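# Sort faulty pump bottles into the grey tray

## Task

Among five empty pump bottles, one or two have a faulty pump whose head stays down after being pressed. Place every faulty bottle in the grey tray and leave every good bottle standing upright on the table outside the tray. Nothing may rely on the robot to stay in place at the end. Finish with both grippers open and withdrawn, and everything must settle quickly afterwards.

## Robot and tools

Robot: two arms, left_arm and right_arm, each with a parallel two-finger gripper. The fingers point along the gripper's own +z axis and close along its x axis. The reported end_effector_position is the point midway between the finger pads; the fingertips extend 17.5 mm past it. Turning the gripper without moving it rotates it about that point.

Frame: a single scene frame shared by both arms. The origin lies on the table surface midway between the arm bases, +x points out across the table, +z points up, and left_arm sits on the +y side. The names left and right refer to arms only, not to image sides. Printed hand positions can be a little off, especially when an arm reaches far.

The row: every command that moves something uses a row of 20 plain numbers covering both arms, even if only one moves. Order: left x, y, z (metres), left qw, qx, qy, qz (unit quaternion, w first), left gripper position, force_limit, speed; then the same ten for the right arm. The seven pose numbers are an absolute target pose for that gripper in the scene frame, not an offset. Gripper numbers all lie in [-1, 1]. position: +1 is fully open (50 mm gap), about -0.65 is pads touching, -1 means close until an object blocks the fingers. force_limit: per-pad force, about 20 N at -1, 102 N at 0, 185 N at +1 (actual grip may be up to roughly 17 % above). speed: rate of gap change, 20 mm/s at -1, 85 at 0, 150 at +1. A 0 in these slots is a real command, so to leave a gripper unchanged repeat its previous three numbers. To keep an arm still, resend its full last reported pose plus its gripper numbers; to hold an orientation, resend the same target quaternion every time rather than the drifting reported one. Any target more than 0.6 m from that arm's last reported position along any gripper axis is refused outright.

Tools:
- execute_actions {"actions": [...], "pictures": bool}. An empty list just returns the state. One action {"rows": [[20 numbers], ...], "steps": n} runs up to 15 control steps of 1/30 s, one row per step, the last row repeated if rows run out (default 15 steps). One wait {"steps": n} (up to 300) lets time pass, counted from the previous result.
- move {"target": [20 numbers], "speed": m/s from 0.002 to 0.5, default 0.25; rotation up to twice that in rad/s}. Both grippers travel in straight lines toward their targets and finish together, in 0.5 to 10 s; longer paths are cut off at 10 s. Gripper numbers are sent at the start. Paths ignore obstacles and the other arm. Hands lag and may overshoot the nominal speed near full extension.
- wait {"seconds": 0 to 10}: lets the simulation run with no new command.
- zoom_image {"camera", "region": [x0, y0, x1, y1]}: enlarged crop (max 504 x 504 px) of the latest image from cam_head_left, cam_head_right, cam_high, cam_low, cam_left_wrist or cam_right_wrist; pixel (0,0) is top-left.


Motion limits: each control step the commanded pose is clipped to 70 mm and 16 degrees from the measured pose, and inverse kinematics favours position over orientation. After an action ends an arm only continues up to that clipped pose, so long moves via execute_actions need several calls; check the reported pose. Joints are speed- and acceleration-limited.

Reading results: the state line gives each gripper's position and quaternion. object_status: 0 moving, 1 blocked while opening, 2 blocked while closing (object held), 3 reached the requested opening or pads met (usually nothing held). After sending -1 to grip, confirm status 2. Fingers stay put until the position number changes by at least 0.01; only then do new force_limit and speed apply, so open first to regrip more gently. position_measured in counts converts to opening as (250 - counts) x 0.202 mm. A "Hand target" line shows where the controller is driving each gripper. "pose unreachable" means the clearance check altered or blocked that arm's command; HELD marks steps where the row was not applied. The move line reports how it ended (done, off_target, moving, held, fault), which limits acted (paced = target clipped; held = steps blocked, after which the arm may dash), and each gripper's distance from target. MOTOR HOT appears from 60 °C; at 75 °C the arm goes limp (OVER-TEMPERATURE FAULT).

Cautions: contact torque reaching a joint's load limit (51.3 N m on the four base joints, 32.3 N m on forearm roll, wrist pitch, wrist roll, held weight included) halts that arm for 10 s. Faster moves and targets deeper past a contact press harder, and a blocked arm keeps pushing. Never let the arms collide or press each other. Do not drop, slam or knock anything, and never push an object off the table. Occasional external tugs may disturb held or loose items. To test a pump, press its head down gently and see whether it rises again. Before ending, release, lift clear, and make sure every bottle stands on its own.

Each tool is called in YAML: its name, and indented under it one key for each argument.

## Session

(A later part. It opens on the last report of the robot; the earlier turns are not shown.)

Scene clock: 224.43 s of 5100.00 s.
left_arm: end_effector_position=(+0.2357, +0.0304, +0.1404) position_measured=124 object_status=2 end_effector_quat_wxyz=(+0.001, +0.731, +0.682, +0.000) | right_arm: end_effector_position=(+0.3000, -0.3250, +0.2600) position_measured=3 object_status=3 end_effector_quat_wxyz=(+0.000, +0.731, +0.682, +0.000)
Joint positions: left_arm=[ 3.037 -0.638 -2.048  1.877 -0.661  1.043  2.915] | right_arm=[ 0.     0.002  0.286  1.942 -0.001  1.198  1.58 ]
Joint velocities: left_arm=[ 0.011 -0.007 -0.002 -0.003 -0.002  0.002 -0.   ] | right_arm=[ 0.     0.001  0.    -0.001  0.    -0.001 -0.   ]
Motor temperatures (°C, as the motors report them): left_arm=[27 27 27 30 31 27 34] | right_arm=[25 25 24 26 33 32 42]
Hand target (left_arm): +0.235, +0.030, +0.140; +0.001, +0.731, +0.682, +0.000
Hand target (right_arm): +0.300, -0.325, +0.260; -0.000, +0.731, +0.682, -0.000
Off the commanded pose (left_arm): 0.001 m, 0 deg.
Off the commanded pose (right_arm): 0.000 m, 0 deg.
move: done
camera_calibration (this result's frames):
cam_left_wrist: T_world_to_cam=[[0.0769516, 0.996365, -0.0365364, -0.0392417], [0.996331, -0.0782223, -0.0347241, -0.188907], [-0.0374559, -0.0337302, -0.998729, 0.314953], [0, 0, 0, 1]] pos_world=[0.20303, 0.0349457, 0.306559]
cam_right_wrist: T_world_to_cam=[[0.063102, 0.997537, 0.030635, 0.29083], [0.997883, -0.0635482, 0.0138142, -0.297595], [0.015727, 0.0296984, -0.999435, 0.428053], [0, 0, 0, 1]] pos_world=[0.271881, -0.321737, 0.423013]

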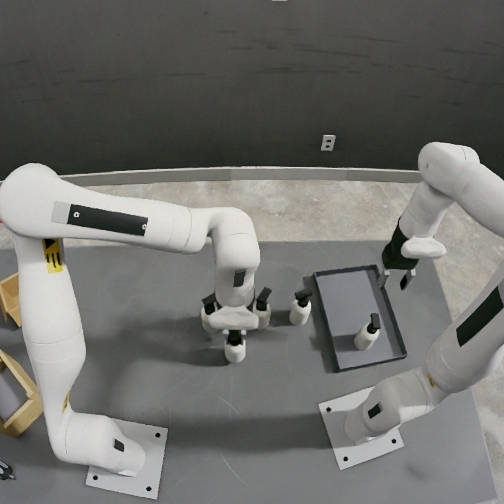

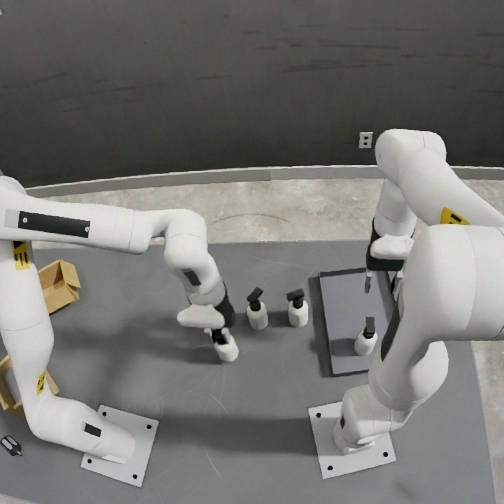

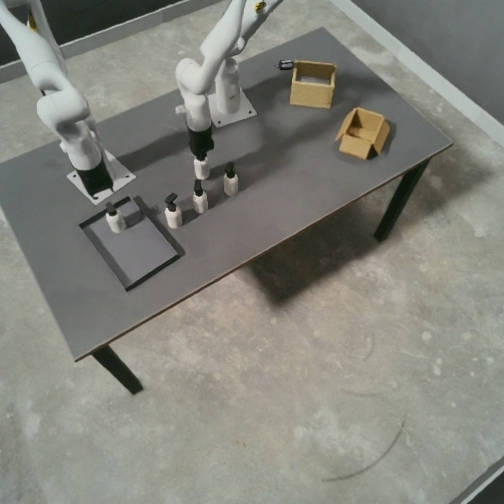

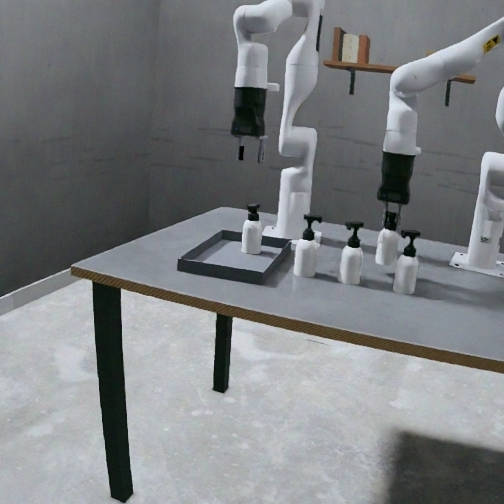

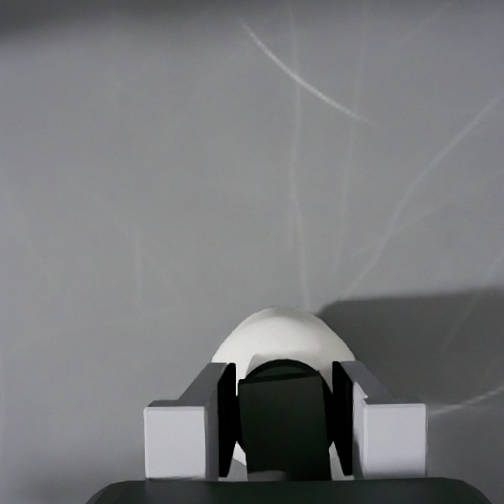

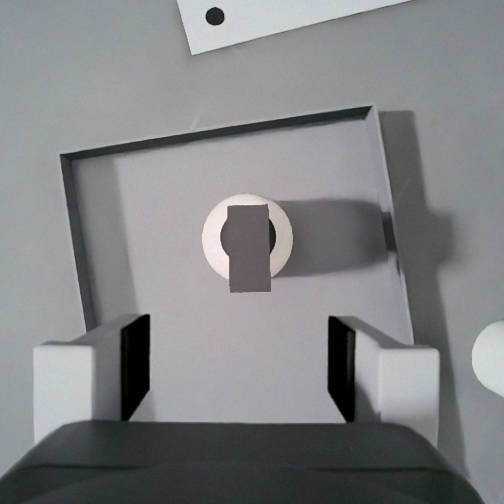

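move:
  target: [0.235,0.03,0.111,0,0.731,0.682,0,-1,-0.5,1,0.30,-0.325,0.26,0,0.731,0.682,0,1,0,1]
  speed: 0.05

move:
  target: [0.235,0.03,0.111,0,0.731,0.682,0,1,0,1,0.30,-0.325,0.26,0,0.731,0.682,0,1,0,1]

move:
  target: [0.235,0.03,0.24,0,0.731,0.682,0,1,0,1,0.30,-0.325,0.26,0,0.731,0.682,0,1,0,1]
  speed: 0.2

move:
  target: [0.22,0.45,0.26,0,0.731,0.682,0,1,0,1,0.28,-0.22,0.26,0,0.731,0.682,0,1,0,1]

move:
  target: [0.22,0.45,0.26,0,0.731,0.682,0,1,0,1,0.241,0.029,0.20,0,0.731,0.682,0,1,0,1]

Scene clock: 232.90 s of 5100.00 s.
left_arm: end_effector_position=(+0.2351, +0.0301, +0.1112) position_measured=124 object_status=2 end_effector_quat_wxyz=(+0.000, +0.731, +0.682, +0.000) | right_arm: end_effector_position=(+0.3000, -0.3250, +0.2600) position_measured=3 object_status=3 end_effector_quat_wxyz=(+0.000, +0.731, +0.682, +0.000)
Joint positions: left_arm=[ 3.073 -0.681 -2.098  1.917 -0.717  0.974  2.962] | right_arm=[ 0.     0.002  0.286  1.942 -0.001  1.198  1.58 ]
Joint velocities: left_arm=[ 0.005 -0.003 -0.002  0.001  0.001 -0.002  0.002] | right_arm=[ 0.     0.001 -0.     0.     0.001  0.     0.   ]
Motor temperatures (°C, as the motors report them): left_arm=[27 27 27 30 31 27 34] | right_arm=[25 25 24 26 33 32 42]
Hand target (left_arm): +0.235, +0.030, +0.111; +0.000, +0.731, +0.682, -0.000
Hand target (right_arm): +0.300, -0.325, +0.260; -0.000, +0.731, +0.682, -0.000
Off the commanded pose (left_arm): 0.000 m, 0 deg.
Off the commanded pose (right_arm): 0.000 m, 0 deg.
After step 90, 4.57 s passed at rest.
move: done
camera_calibration (this result's frames):
cam_left_wrist: T_world_to_cam=[[0.0770041, 0.996376, -0.0361264, -0.039997], [0.996263, -0.0783158, -0.0364147, -0.189218], [-0.039112, -0.0331874, -0.998684, 0.286128], [0, 0, 0, 1]] pos_world=[0.202782, 0.0345292, 0.277416]
cam_right_wrist: T_world_to_cam=[[0.063102, 0.997537, 0.030635, 0.29083], [0.997883, -0.0635481, 0.0138143, -0.297595], [0.0157271, 0.0296985, -0.999435, 0.428053], [0, 0, 0, 1]] pos_world=[0.271881, -0.321737, 0.423013]

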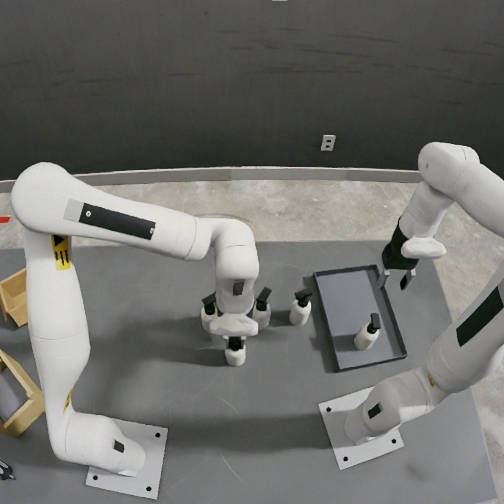

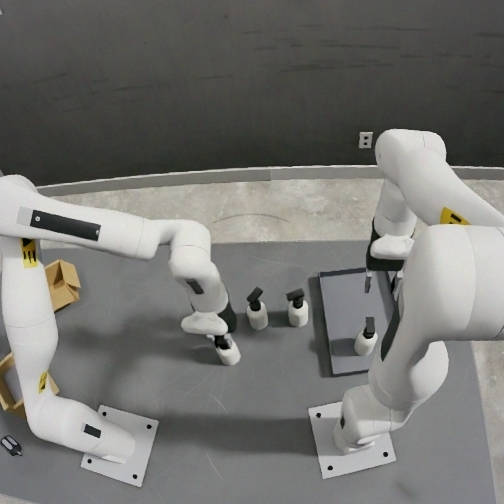

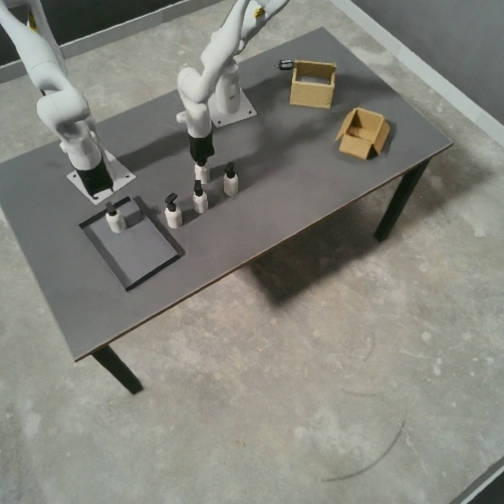

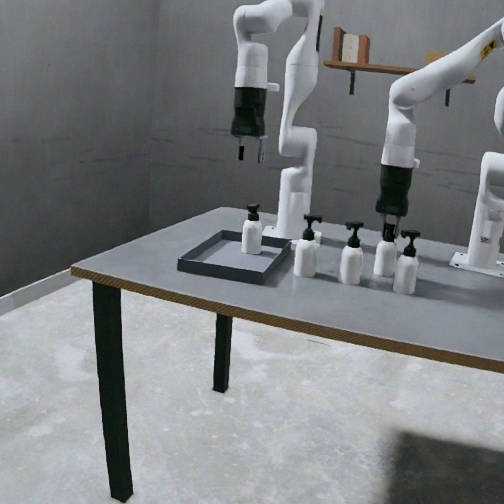

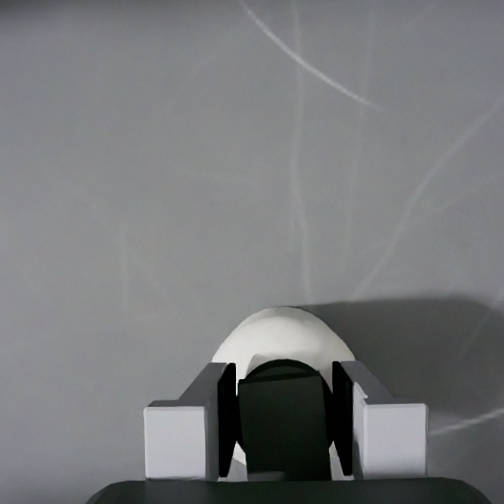

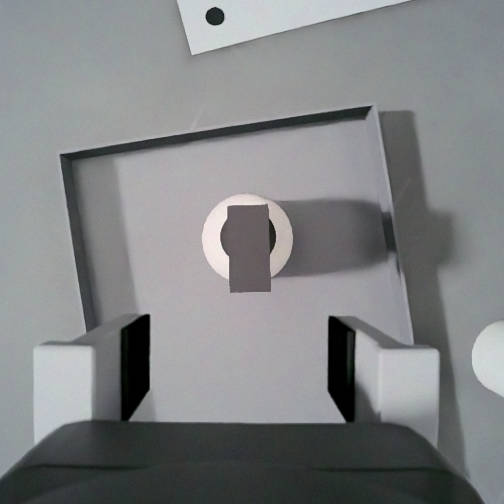

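Scene clock: 233.60 s of 5100.00 s.
left_arm: end_effector_position=(+0.2350, +0.0300, +0.1110) position_measured=3 object_status=3 end_effector_quat_wxyz=(+0.000, +0.731, +0.682, -0.000) | right_arm: end_effector_position=(+0.3000, -0.3250, +0.2600) position_measured=3 object_status=3 end_effector_quat_wxyz=(+0.000, +0.731, +0.682, +0.000)
Joint positions: left_arm=[ 3.073 -0.681 -2.098  1.917 -0.718  0.974  2.963] | right_arm=[ 0.     0.002  0.286  1.942 -0.001  1.198  1.58 ]
Joint velocities: left_arm=[ 0.001 -0.     0.001  0.001 -0.     0.     0.   ] | right_arm=[ 0.     0.002  0.     0.    -0.002 -0.     0.   ]
Motor temperatures (°C, as the motors report them): left_arm=[27 27 27 30 31 27 34] | right_arm=[25 25 24 26 33 32 42]
Hand target (left_arm): +0.235, +0.030, +0.111; +0.000, +0.731, +0.682, -0.000
Hand target (right_arm): +0.300, -0.325, +0.260; -0.000, +0.731, +0.682, -0.000
Off the commanded pose (left_arm): 0.000 m, 0 deg.
Off the commanded pose (right_arm): 0.000 m, 0 deg.
move: done
camera_calibration (this result's frames):
cam_left_wrist: T_world_to_cam=[[0.0772711, 0.99636, -0.0359874, -0.0399618], [0.996237, -0.0785823, -0.0365675, -0.189071], [-0.0392624, -0.0330263, -0.998683, 0.28594], [0, 0, 0, 1]] pos_world=[0.202674, 0.0344023, 0.277212]
cam_right_wrist: T_world_to_cam=[[0.0631019, 0.997537, 0.0306348, 0.29083], [0.997883, -0.0635481, 0.0138143, -0.297595], [0.015727, 0.0296982, -0.999435, 0.428053], [0, 0, 0, 1]] pos_world=[0.271881, -0.321737, 0.423013]

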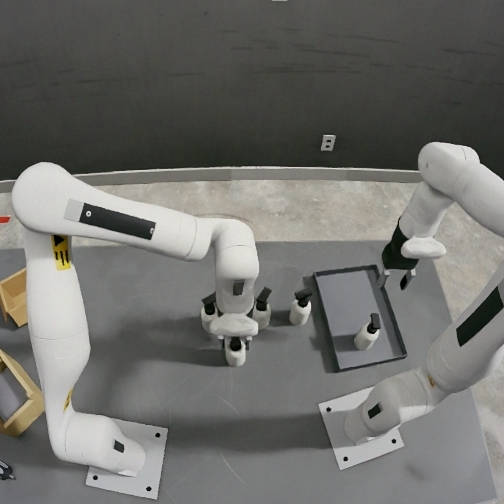

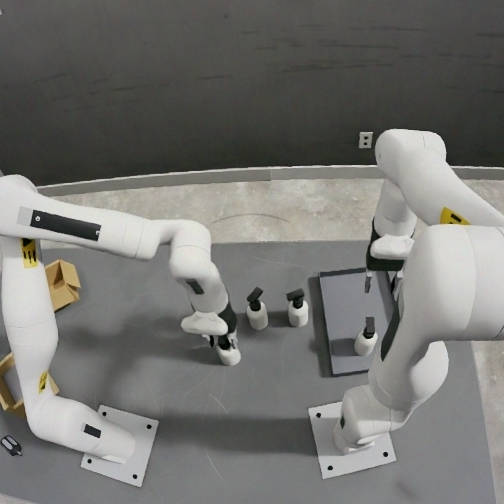

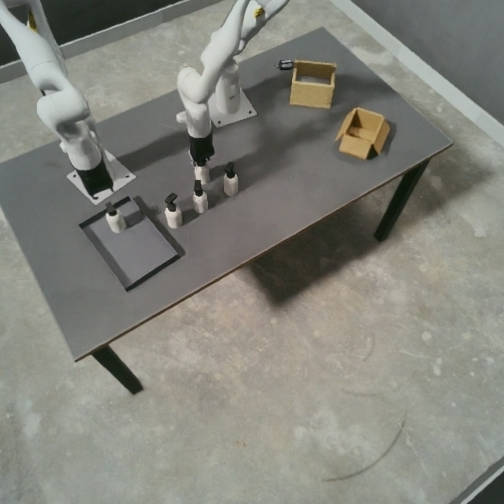

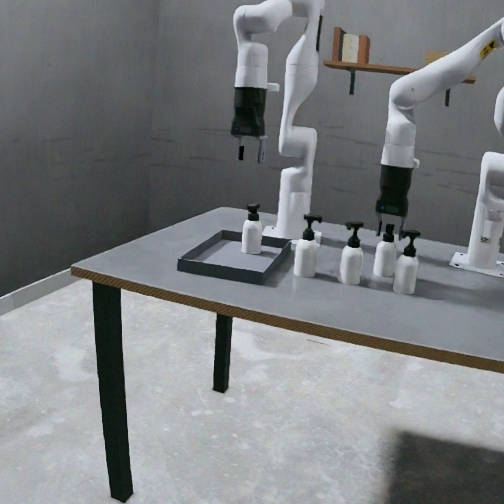

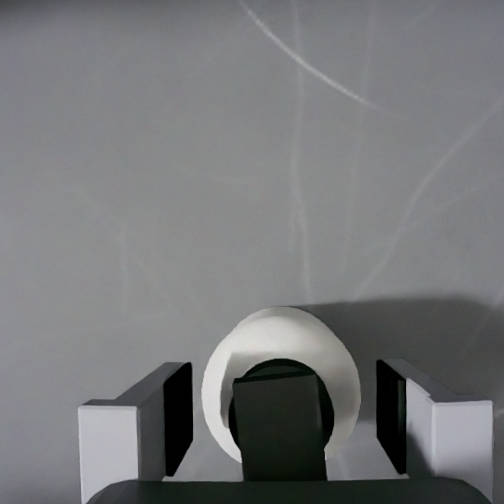

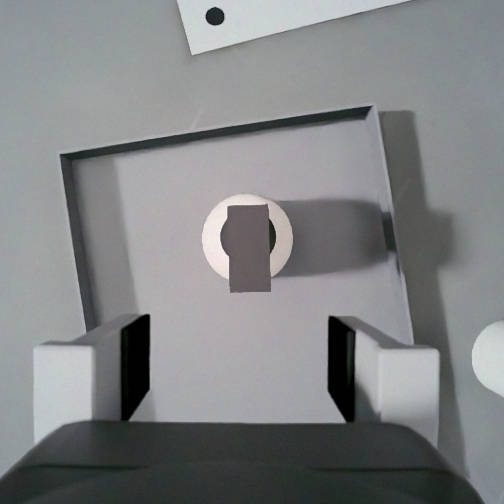

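Scene clock: 234.73 s of 5100.00 s.
left_arm: end_effector_position=(+0.2349, +0.0298, +0.2396) position_measured=3 object_status=3 end_effector_quat_wxyz=(-0.000, +0.731, +0.682, +0.000) | right_arm: end_effector_position=(+0.3000, -0.3250, +0.2600) position_measured=3 object_status=3 end_effector_quat_wxyz=(+0.000, +0.731, +0.682, +0.000)
Joint positions: left_arm=[ 2.953 -0.515 -1.926  1.691 -0.501  1.293  2.776] | right_arm=[ 0.     0.002  0.286  1.942 -0.001  1.198  1.58 ]
Joint velocities: left_arm=[-0.003  0.002  0.    -0.003  0.001  0.002 -0.001] | right_arm=[-0.     0.001 -0.     0.001 -0.001  0.001 -0.   ]
Motor temperatures (°C, as the motors report them): left_arm=[27 27 27 30 31 27 34] | right_arm=[25 25 24 26 33 32 42]
Hand target (left_arm): +0.235, +0.030, +0.240; -0.000, +0.731, +0.682, +0.000
Hand target (right_arm): +0.300, -0.325, +0.260; -0.000, +0.731, +0.682, -0.000
Off the commanded pose (left_arm): 0.000 m, 0 deg.
Off the commanded pose (right_arm): 0.000 m, 0 deg.
move: done
camera_calibration (this result's frames):
cam_left_wrist: T_world_to_cam=[[0.0772121, 0.996383, -0.035476, -0.0352024], [0.996245, -0.0785017, -0.0365218, -0.184322], [-0.0391747, -0.0325228, -0.998703, 0.414354], [0, 0, 0, 1]] pos_world=[0.20258, 0.0340814, 0.405836]
cam_right_wrist: T_world_to_cam=[[0.0631019, 0.997537, 0.0306349, 0.29083], [0.997883, -0.0635481, 0.0138142, -0.297595], [0.015727, 0.0296984, -0.999435, 0.428053], [0, 0, 0, 1]] pos_world=[0.271881, -0.321737, 0.423013]

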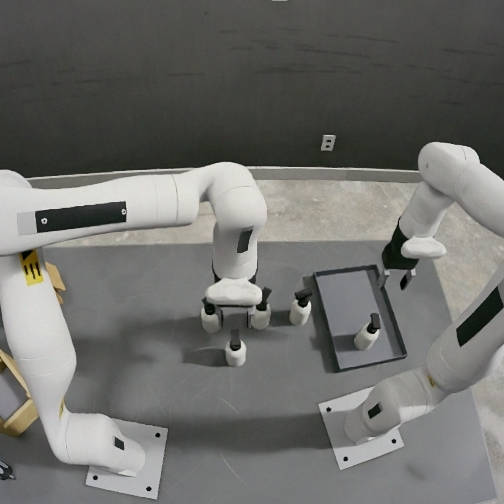

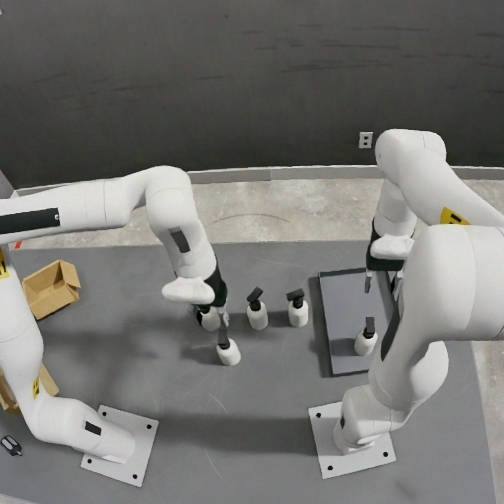

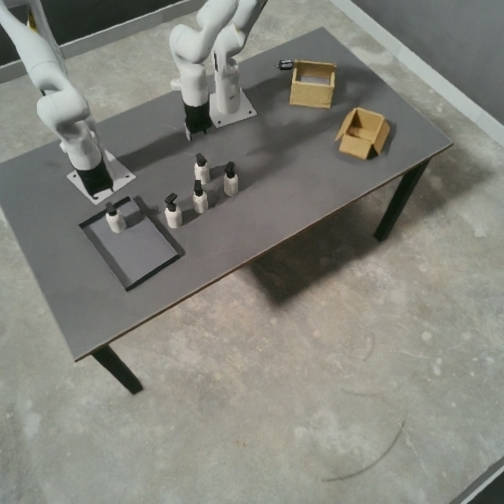

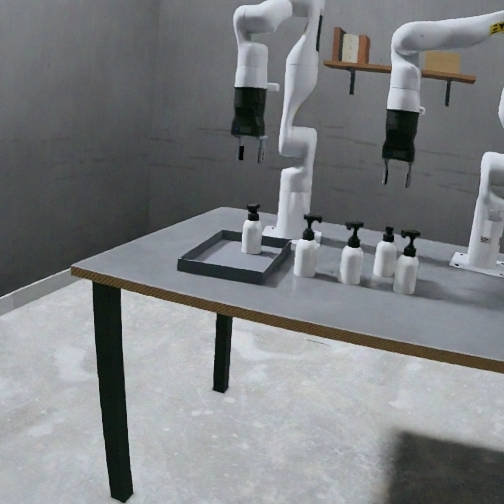

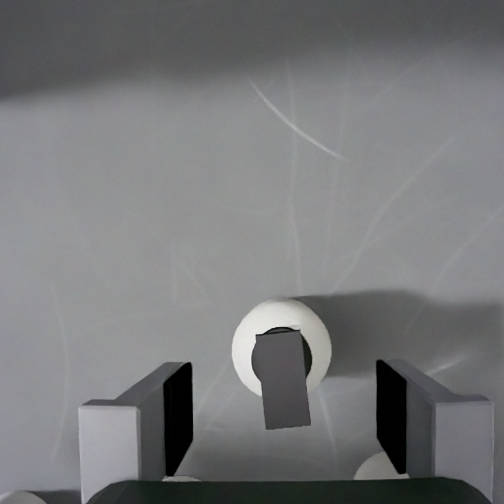

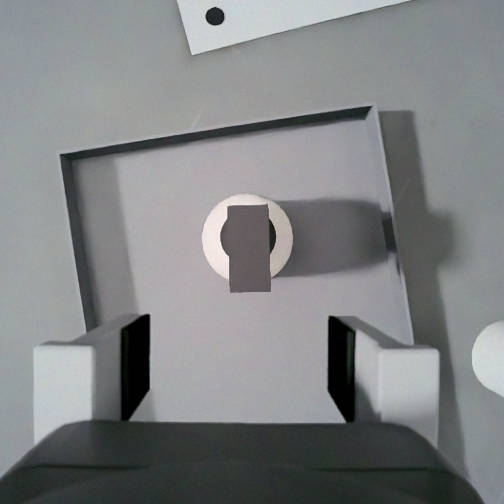

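Scene clock: 236.93 s of 5100.00 s.
left_arm: end_effector_position=(+0.2200, +0.4488, +0.2599) position_measured=3 object_status=3 end_effector_quat_wxyz=(-0.002, +0.732, +0.682, -0.001) | right_arm: end_effector_position=(+0.2800, -0.2196, +0.2600) position_measured=3 object_status=3 end_effector_quat_wxyz=(-0.000, +0.731, +0.682, +0.001)
Joint positions: left_arm=[ 1.363 -0.616 -1.372  1.883 -0.609  1.432  1.78 ] | right_arm=[-0.179 -0.036  0.088  1.979  0.002  1.198  1.201]
Joint velocities: left_arm=[-0.007 -0.008 -0.002 -0.001  0.    -0.    -0.004] | right_arm=[-0.     0.001 -0.001  0.     0.     0.     0.   ]
Motor temperatures (°C, as the motors report them): left_arm=[27 27 27 30 31 27 34] | right_arm=[25 25 24 26 33 32 42]
Hand target (left_arm): +0.220, +0.449, +0.260; -0.001, +0.731, +0.682, -0.001
Hand target (right_arm): +0.280, -0.220, +0.260; -0.000, +0.731, +0.682, +0.001
Off the commanded pose (left_arm): 0.001 m, 0 deg.
Off the commanded pose (right_arm): 0.000 m, 0 deg.
move: done
camera_calibration (this result's frames):
cam_left_wrist: T_world_to_cam=[[0.0782251, 0.996315, -0.035163, -0.451144], [0.996004, -0.0796278, -0.0404358, -0.134255], [-0.0430867, -0.0318594, -0.998563, 0.448153], [0, 0, 0, 1]] pos_world=[0.188319, 0.453069, 0.426217]
cam_right_wrist: T_world_to_cam=[[0.0631829, 0.997485, 0.0321332, 0.186483], [0.997871, -0.0636639, 0.014172, -0.27105], [0.016182, 0.0311693, -0.999383, 0.425404], [0, 0, 0, 1]] pos_world=[0.251807, -0.216529, 0.42299]

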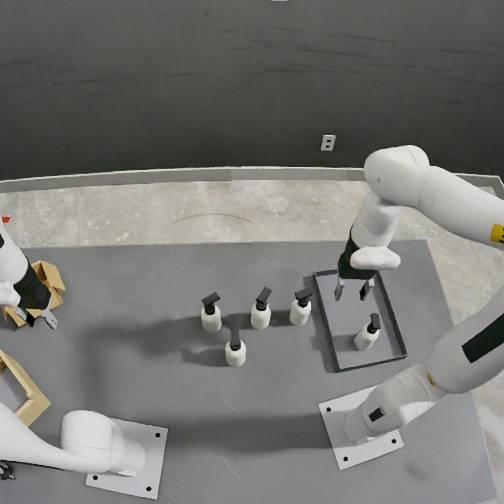

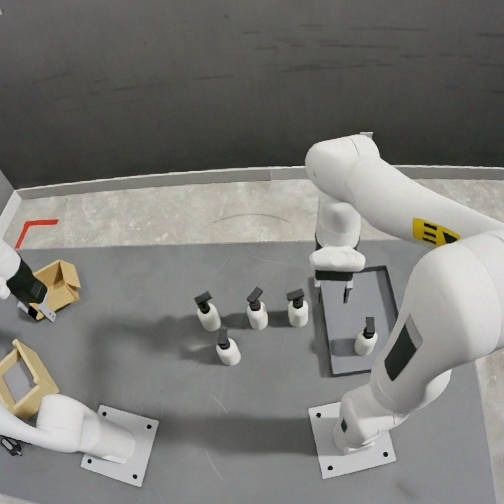

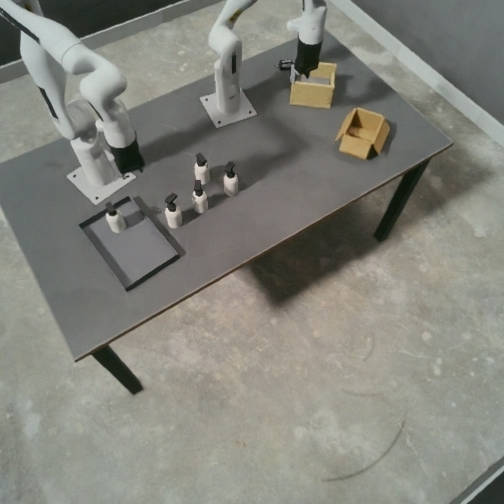

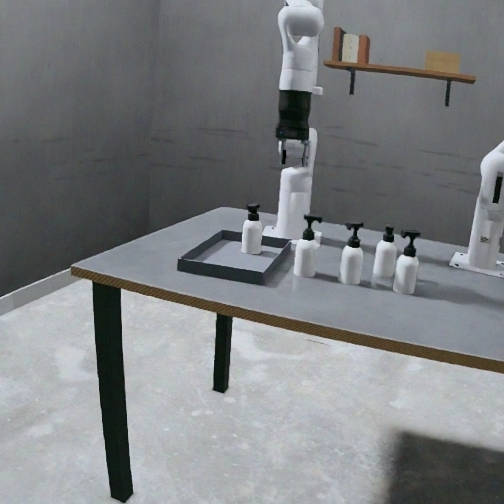

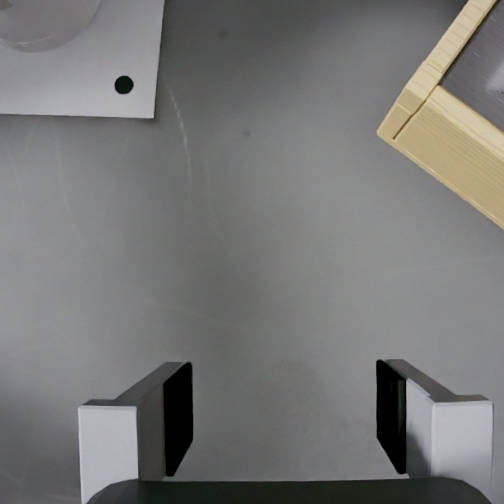

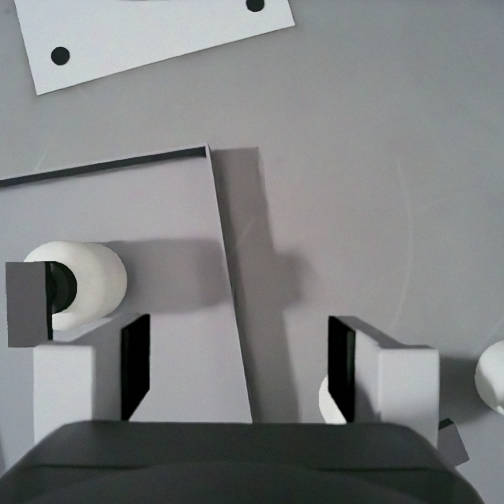

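Scene clock: 238.53 s of 5100.00 s.
left_arm: end_effector_position=(+0.2200, +0.4500, +0.2600) position_measured=3 object_status=3 end_effector_quat_wxyz=(-0.000, +0.731, +0.682, -0.000) | right_arm: end_effector_position=(+0.2407, +0.0300, +0.2003) position_measured=3 object_status=3 end_effector_quat_wxyz=(-0.001, +0.731, +0.682, +0.001)
Joint positions: left_arm=[ 1.357 -0.618 -1.368  1.884 -0.611  1.431  1.778] | right_arm=[-0.603  0.281 -0.217  1.82   0.067  1.045  0.448]
Joint velocities: left_arm=[-0.     0.    -0.001 -0.    -0.    -0.     0.   ] | right_arm=[-0.003  0.006 -0.002 -0.002  0.002  0.    -0.001]
Motor temperatures (°C, as the motors report them): left_arm=[27 27 27 30 31 27 34] | right_arm=[25 25 24 26 33 32 42]
Hand target (left_arm): +0.220, +0.450, +0.260; -0.000, +0.731, +0.682, -0.000
Hand target (right_arm): +0.241, +0.030, +0.200; -0.001, +0.731, +0.682, +0.001
Off the commanded pose (left_arm): 0.000 m, 0 deg.
Off the commanded pose (right_arm): 0.001 m, 0 deg.
move: done
camera_calibration (this result's frames):
cam_left_wrist: T_world_to_cam=[[0.0772925, 0.996359, -0.0359809, -0.451909], [0.996234, -0.078604, -0.0365831, -0.135661], [-0.0392781, -0.0330178, -0.998683, 0.448019], [0, 0, 0, 1]] pos_world=[0.187676, 0.454392, 0.426206]
cam_right_wrist: T_world_to_cam=[[0.0633695, 0.997418, 0.0337807, -0.0584388], [0.997867, -0.0638576, 0.0135701, -0.214942], [0.0156923, 0.0328487, -0.999337, 0.358694], [0, 0, 0, 1]] pos_world=[0.212558, 0.0327796, 0.363347]

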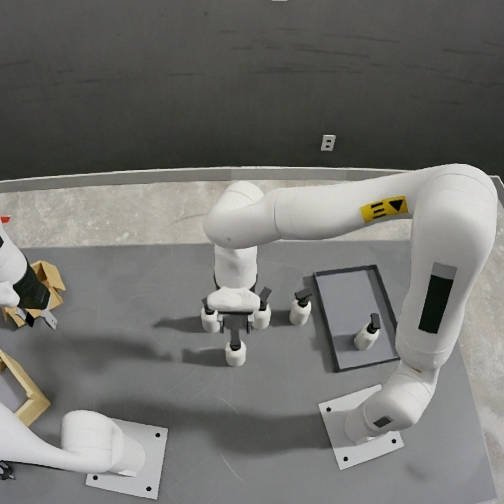

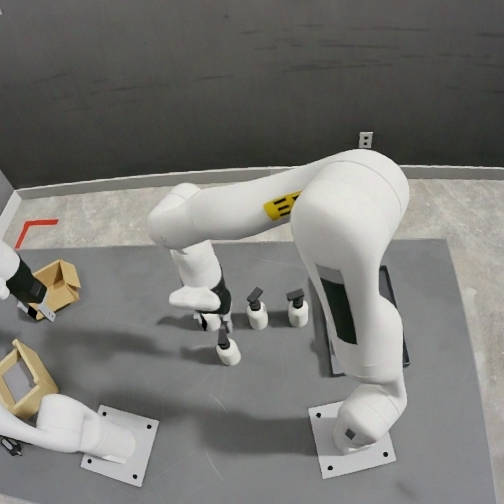

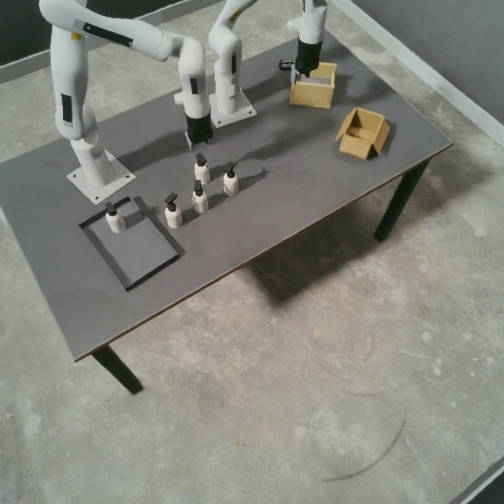

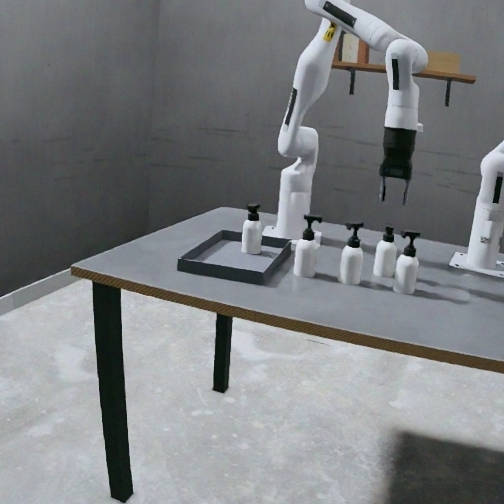

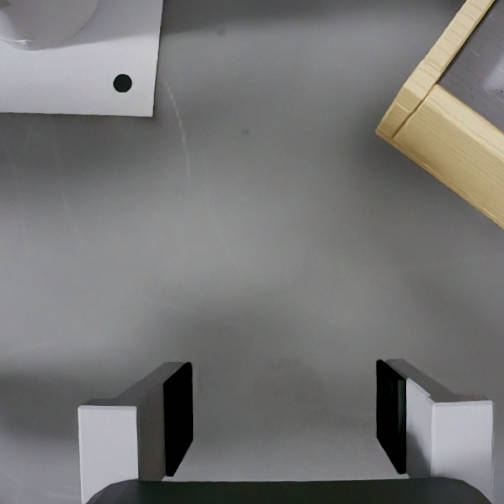

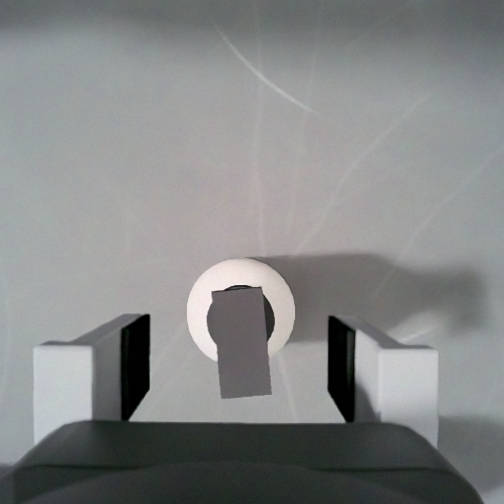

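move:
  target: [0.22,0.45,0.26,0,0.731,0.682,0,1,0,1,0.240,0.029,0.11,0,0.731,0.682,0,1,0,1]
  speed: 0.1

move:
  target: [0.22,0.45,0.26,0,0.731,0.682,0,1,0,1,0.240,0.029,0.11,0,0.731,0.682,0,-1,-0.5,1]

Scene clock: 245.53 s of 5100.00 s.
left_arm: end_effector_position=(+0.2200, +0.4500, +0.2600) position_measured=3 object_status=3 end_effector_quat_wxyz=(+0.000, +0.731, +0.682, +0.000) | right_arm: end_effector_position=(+0.2403, +0.0294, +0.1100) position_measured=3 object_status=3 end_effector_quat_wxyz=(-0.000, +0.731, +0.682, +0.000)
Joint positions: left_arm=[ 1.357 -0.618 -1.368  1.884 -0.611  1.431  1.778] | right_arm=[-0.624  0.422 -0.201  1.966  0.118  0.765  0.4  ]
Joint velocities: left_arm=[-0.    -0.001  0.001 -0.001  0.001 -0.    -0.   ] | right_arm=[-0.001  0.004 -0.     0.001  0.    -0.003 -0.001]
Motor temperatures (°C, as the motors report them): left_arm=[27 27 27 30 31 27 34] | right_arm=[25 25 24 26 33 32 42]
Hand target (left_arm): +0.220, +0.450, +0.260; -0.000, +0.731, +0.682, -0.000
Hand target (right_arm): +0.240, +0.029, +0.110; -0.000, +0.731, +0.682, -0.000
Off the commanded pose (left_arm): 0.000 m, 0 deg.
Off the commanded pose (right_arm): 0.000 m, 0 deg.
After step 90, 2.70 s passed at rest.
move: done
camera_calibration (this result's frames):
cam_left_wrist: T_world_to_cam=[[0.077282, 0.99636, -0.0359819, -0.451914], [0.996236, -0.0785931, -0.0365715, -0.135664], [-0.0392663, -0.0330202, -0.998683, 0.448021], [0, 0, 0, 1]] pos_world=[0.18767, 0.4544, 0.426209]
cam_right_wrist: T_world_to_cam=[[0.0627779, 0.997545, 0.0310443, -0.0542511], [0.997902, -0.0632335, 0.0139176, -0.213409], [0.0158464, 0.0301054, -0.999421, 0.268534], [0, 0, 0, 1]] pos_world=[0.212112, 0.032539, 0.273033]

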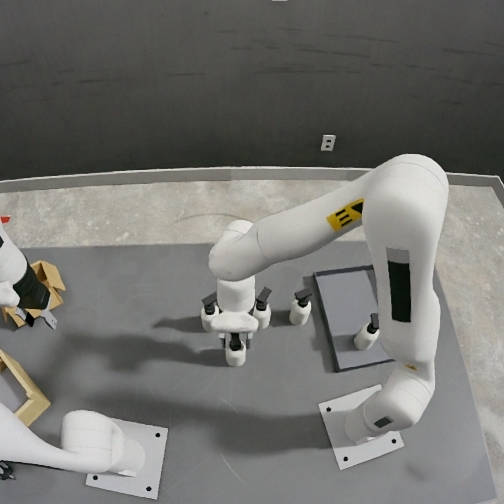

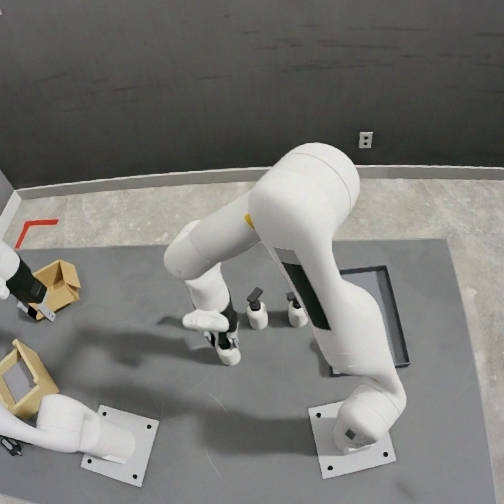

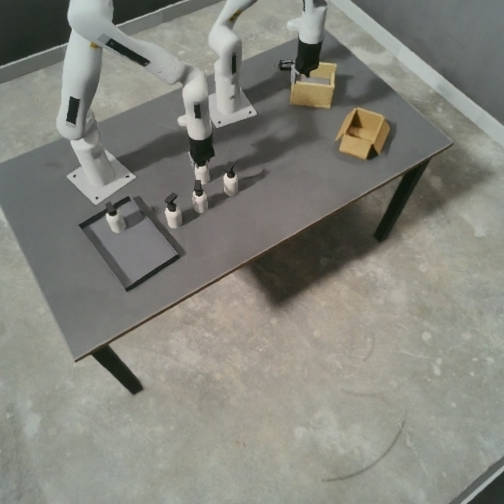

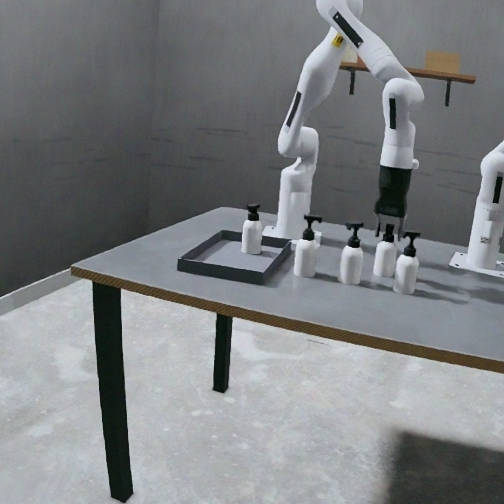

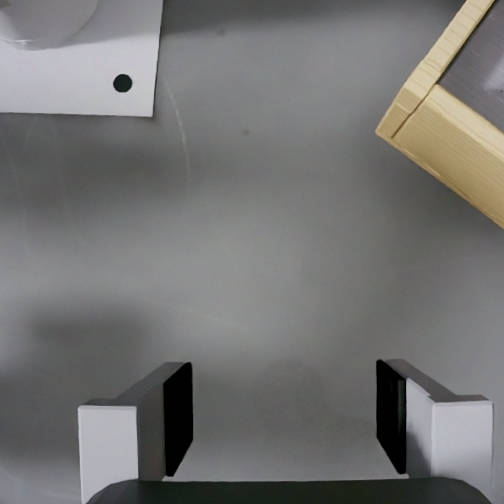

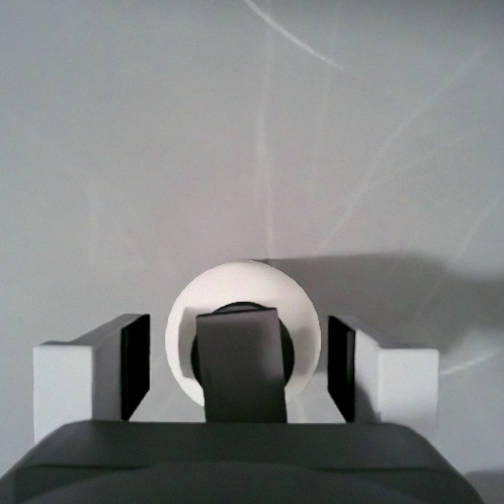

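Scene clock: 246.23 s of 5100.00 s.
left_arm: end_effector_position=(+0.2200, +0.4500, +0.2600) position_measured=3 object_status=3 end_effector_quat_wxyz=(+0.000, +0.731, +0.682, +0.000) | right_arm: end_effector_position=(+0.2400, +0.0290, +0.1100) position_measured=124 object_status=2 end_effector_quat_wxyz=(-0.000, +0.731, +0.682, -0.000)
Joint positions: left_arm=[ 1.357 -0.618 -1.368  1.884 -0.611  1.431  1.778] | right_arm=[-0.624  0.421 -0.201  1.967  0.118  0.765  0.4  ]
Joint velocities: left_arm=[-0.002  0.    -0.001 -0.001 -0.     0.001 -0.   ] | right_arm=[ 0.     0.    -0.     0.     0.    -0.001 -0.   ]
Motor temperatures (°C, as the motors report them): left_arm=[27 27 27 30 31 27 34] | right_arm=[25 25 24 26 33 32 42]
Hand target (left_arm): +0.220, +0.450, +0.260; +0.000, +0.731, +0.682, -0.000
Hand target (right_arm): +0.240, +0.029, +0.110; -0.000, +0.731, +0.682, +0.000
Off the commanded pose (left_arm): 0.000 m, 0 deg.
Off the commanded pose (right_arm): 0.000 m, 0 deg.
move: done
camera_calibration (this result's frames):
cam_left_wrist: T_world_to_cam=[[0.077282, 0.99636, -0.0359821, -0.451913], [0.996236, -0.0785932, -0.0365715, -0.135664], [-0.0392663, -0.0330203, -0.998683, 0.448021], [0, 0, 0, 1]] pos_world=[0.18767, 0.4544, 0.426209]
cam_right_wrist: T_world_to_cam=[[0.063102, 0.997537, 0.0306339, -0.0539186], [0.997883, -0.063548, 0.0138083, -0.213154], [0.0157211, 0.0296977, -0.999435, 0.268565], [0, 0, 0, 1]] pos_world=[0.211883, 0.0322645, 0.273008]

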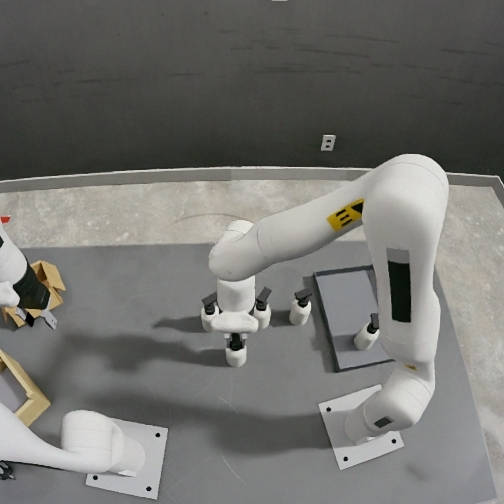

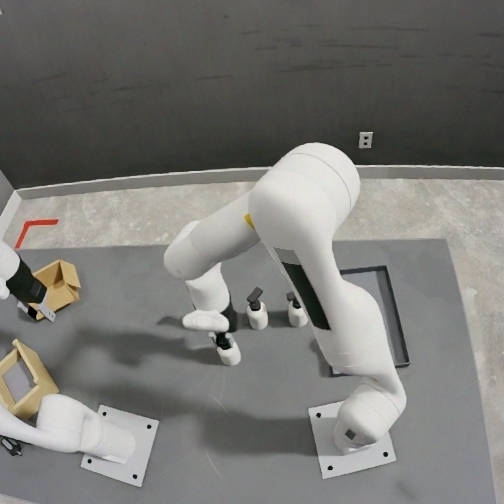

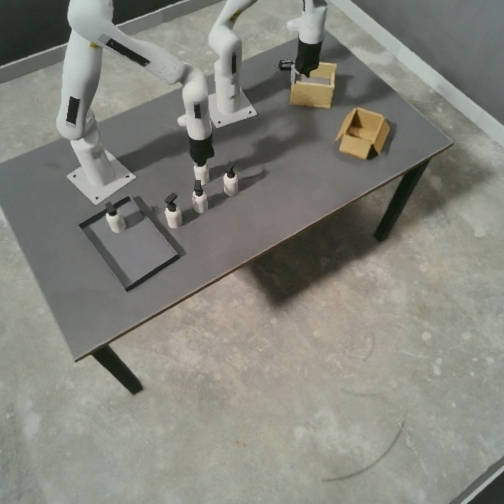

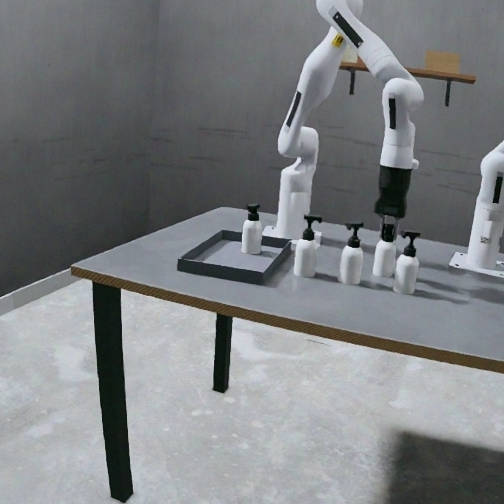

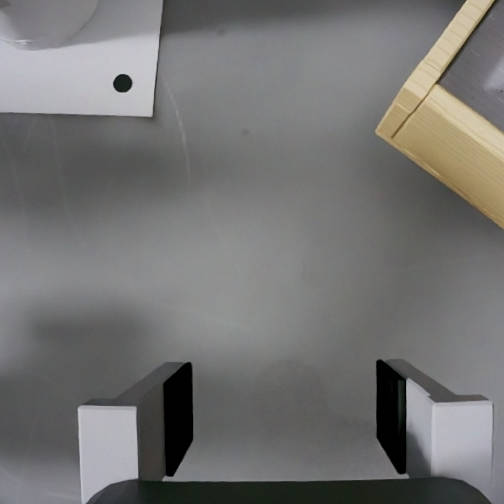

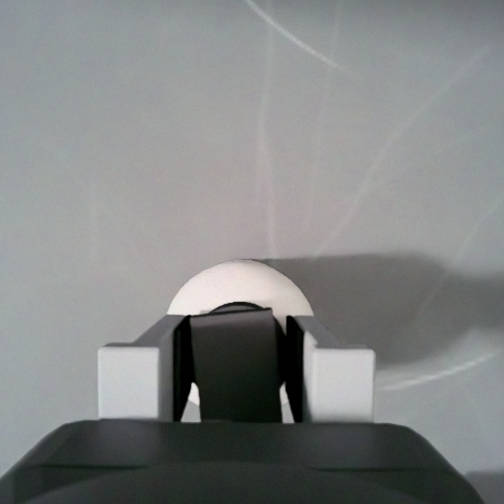

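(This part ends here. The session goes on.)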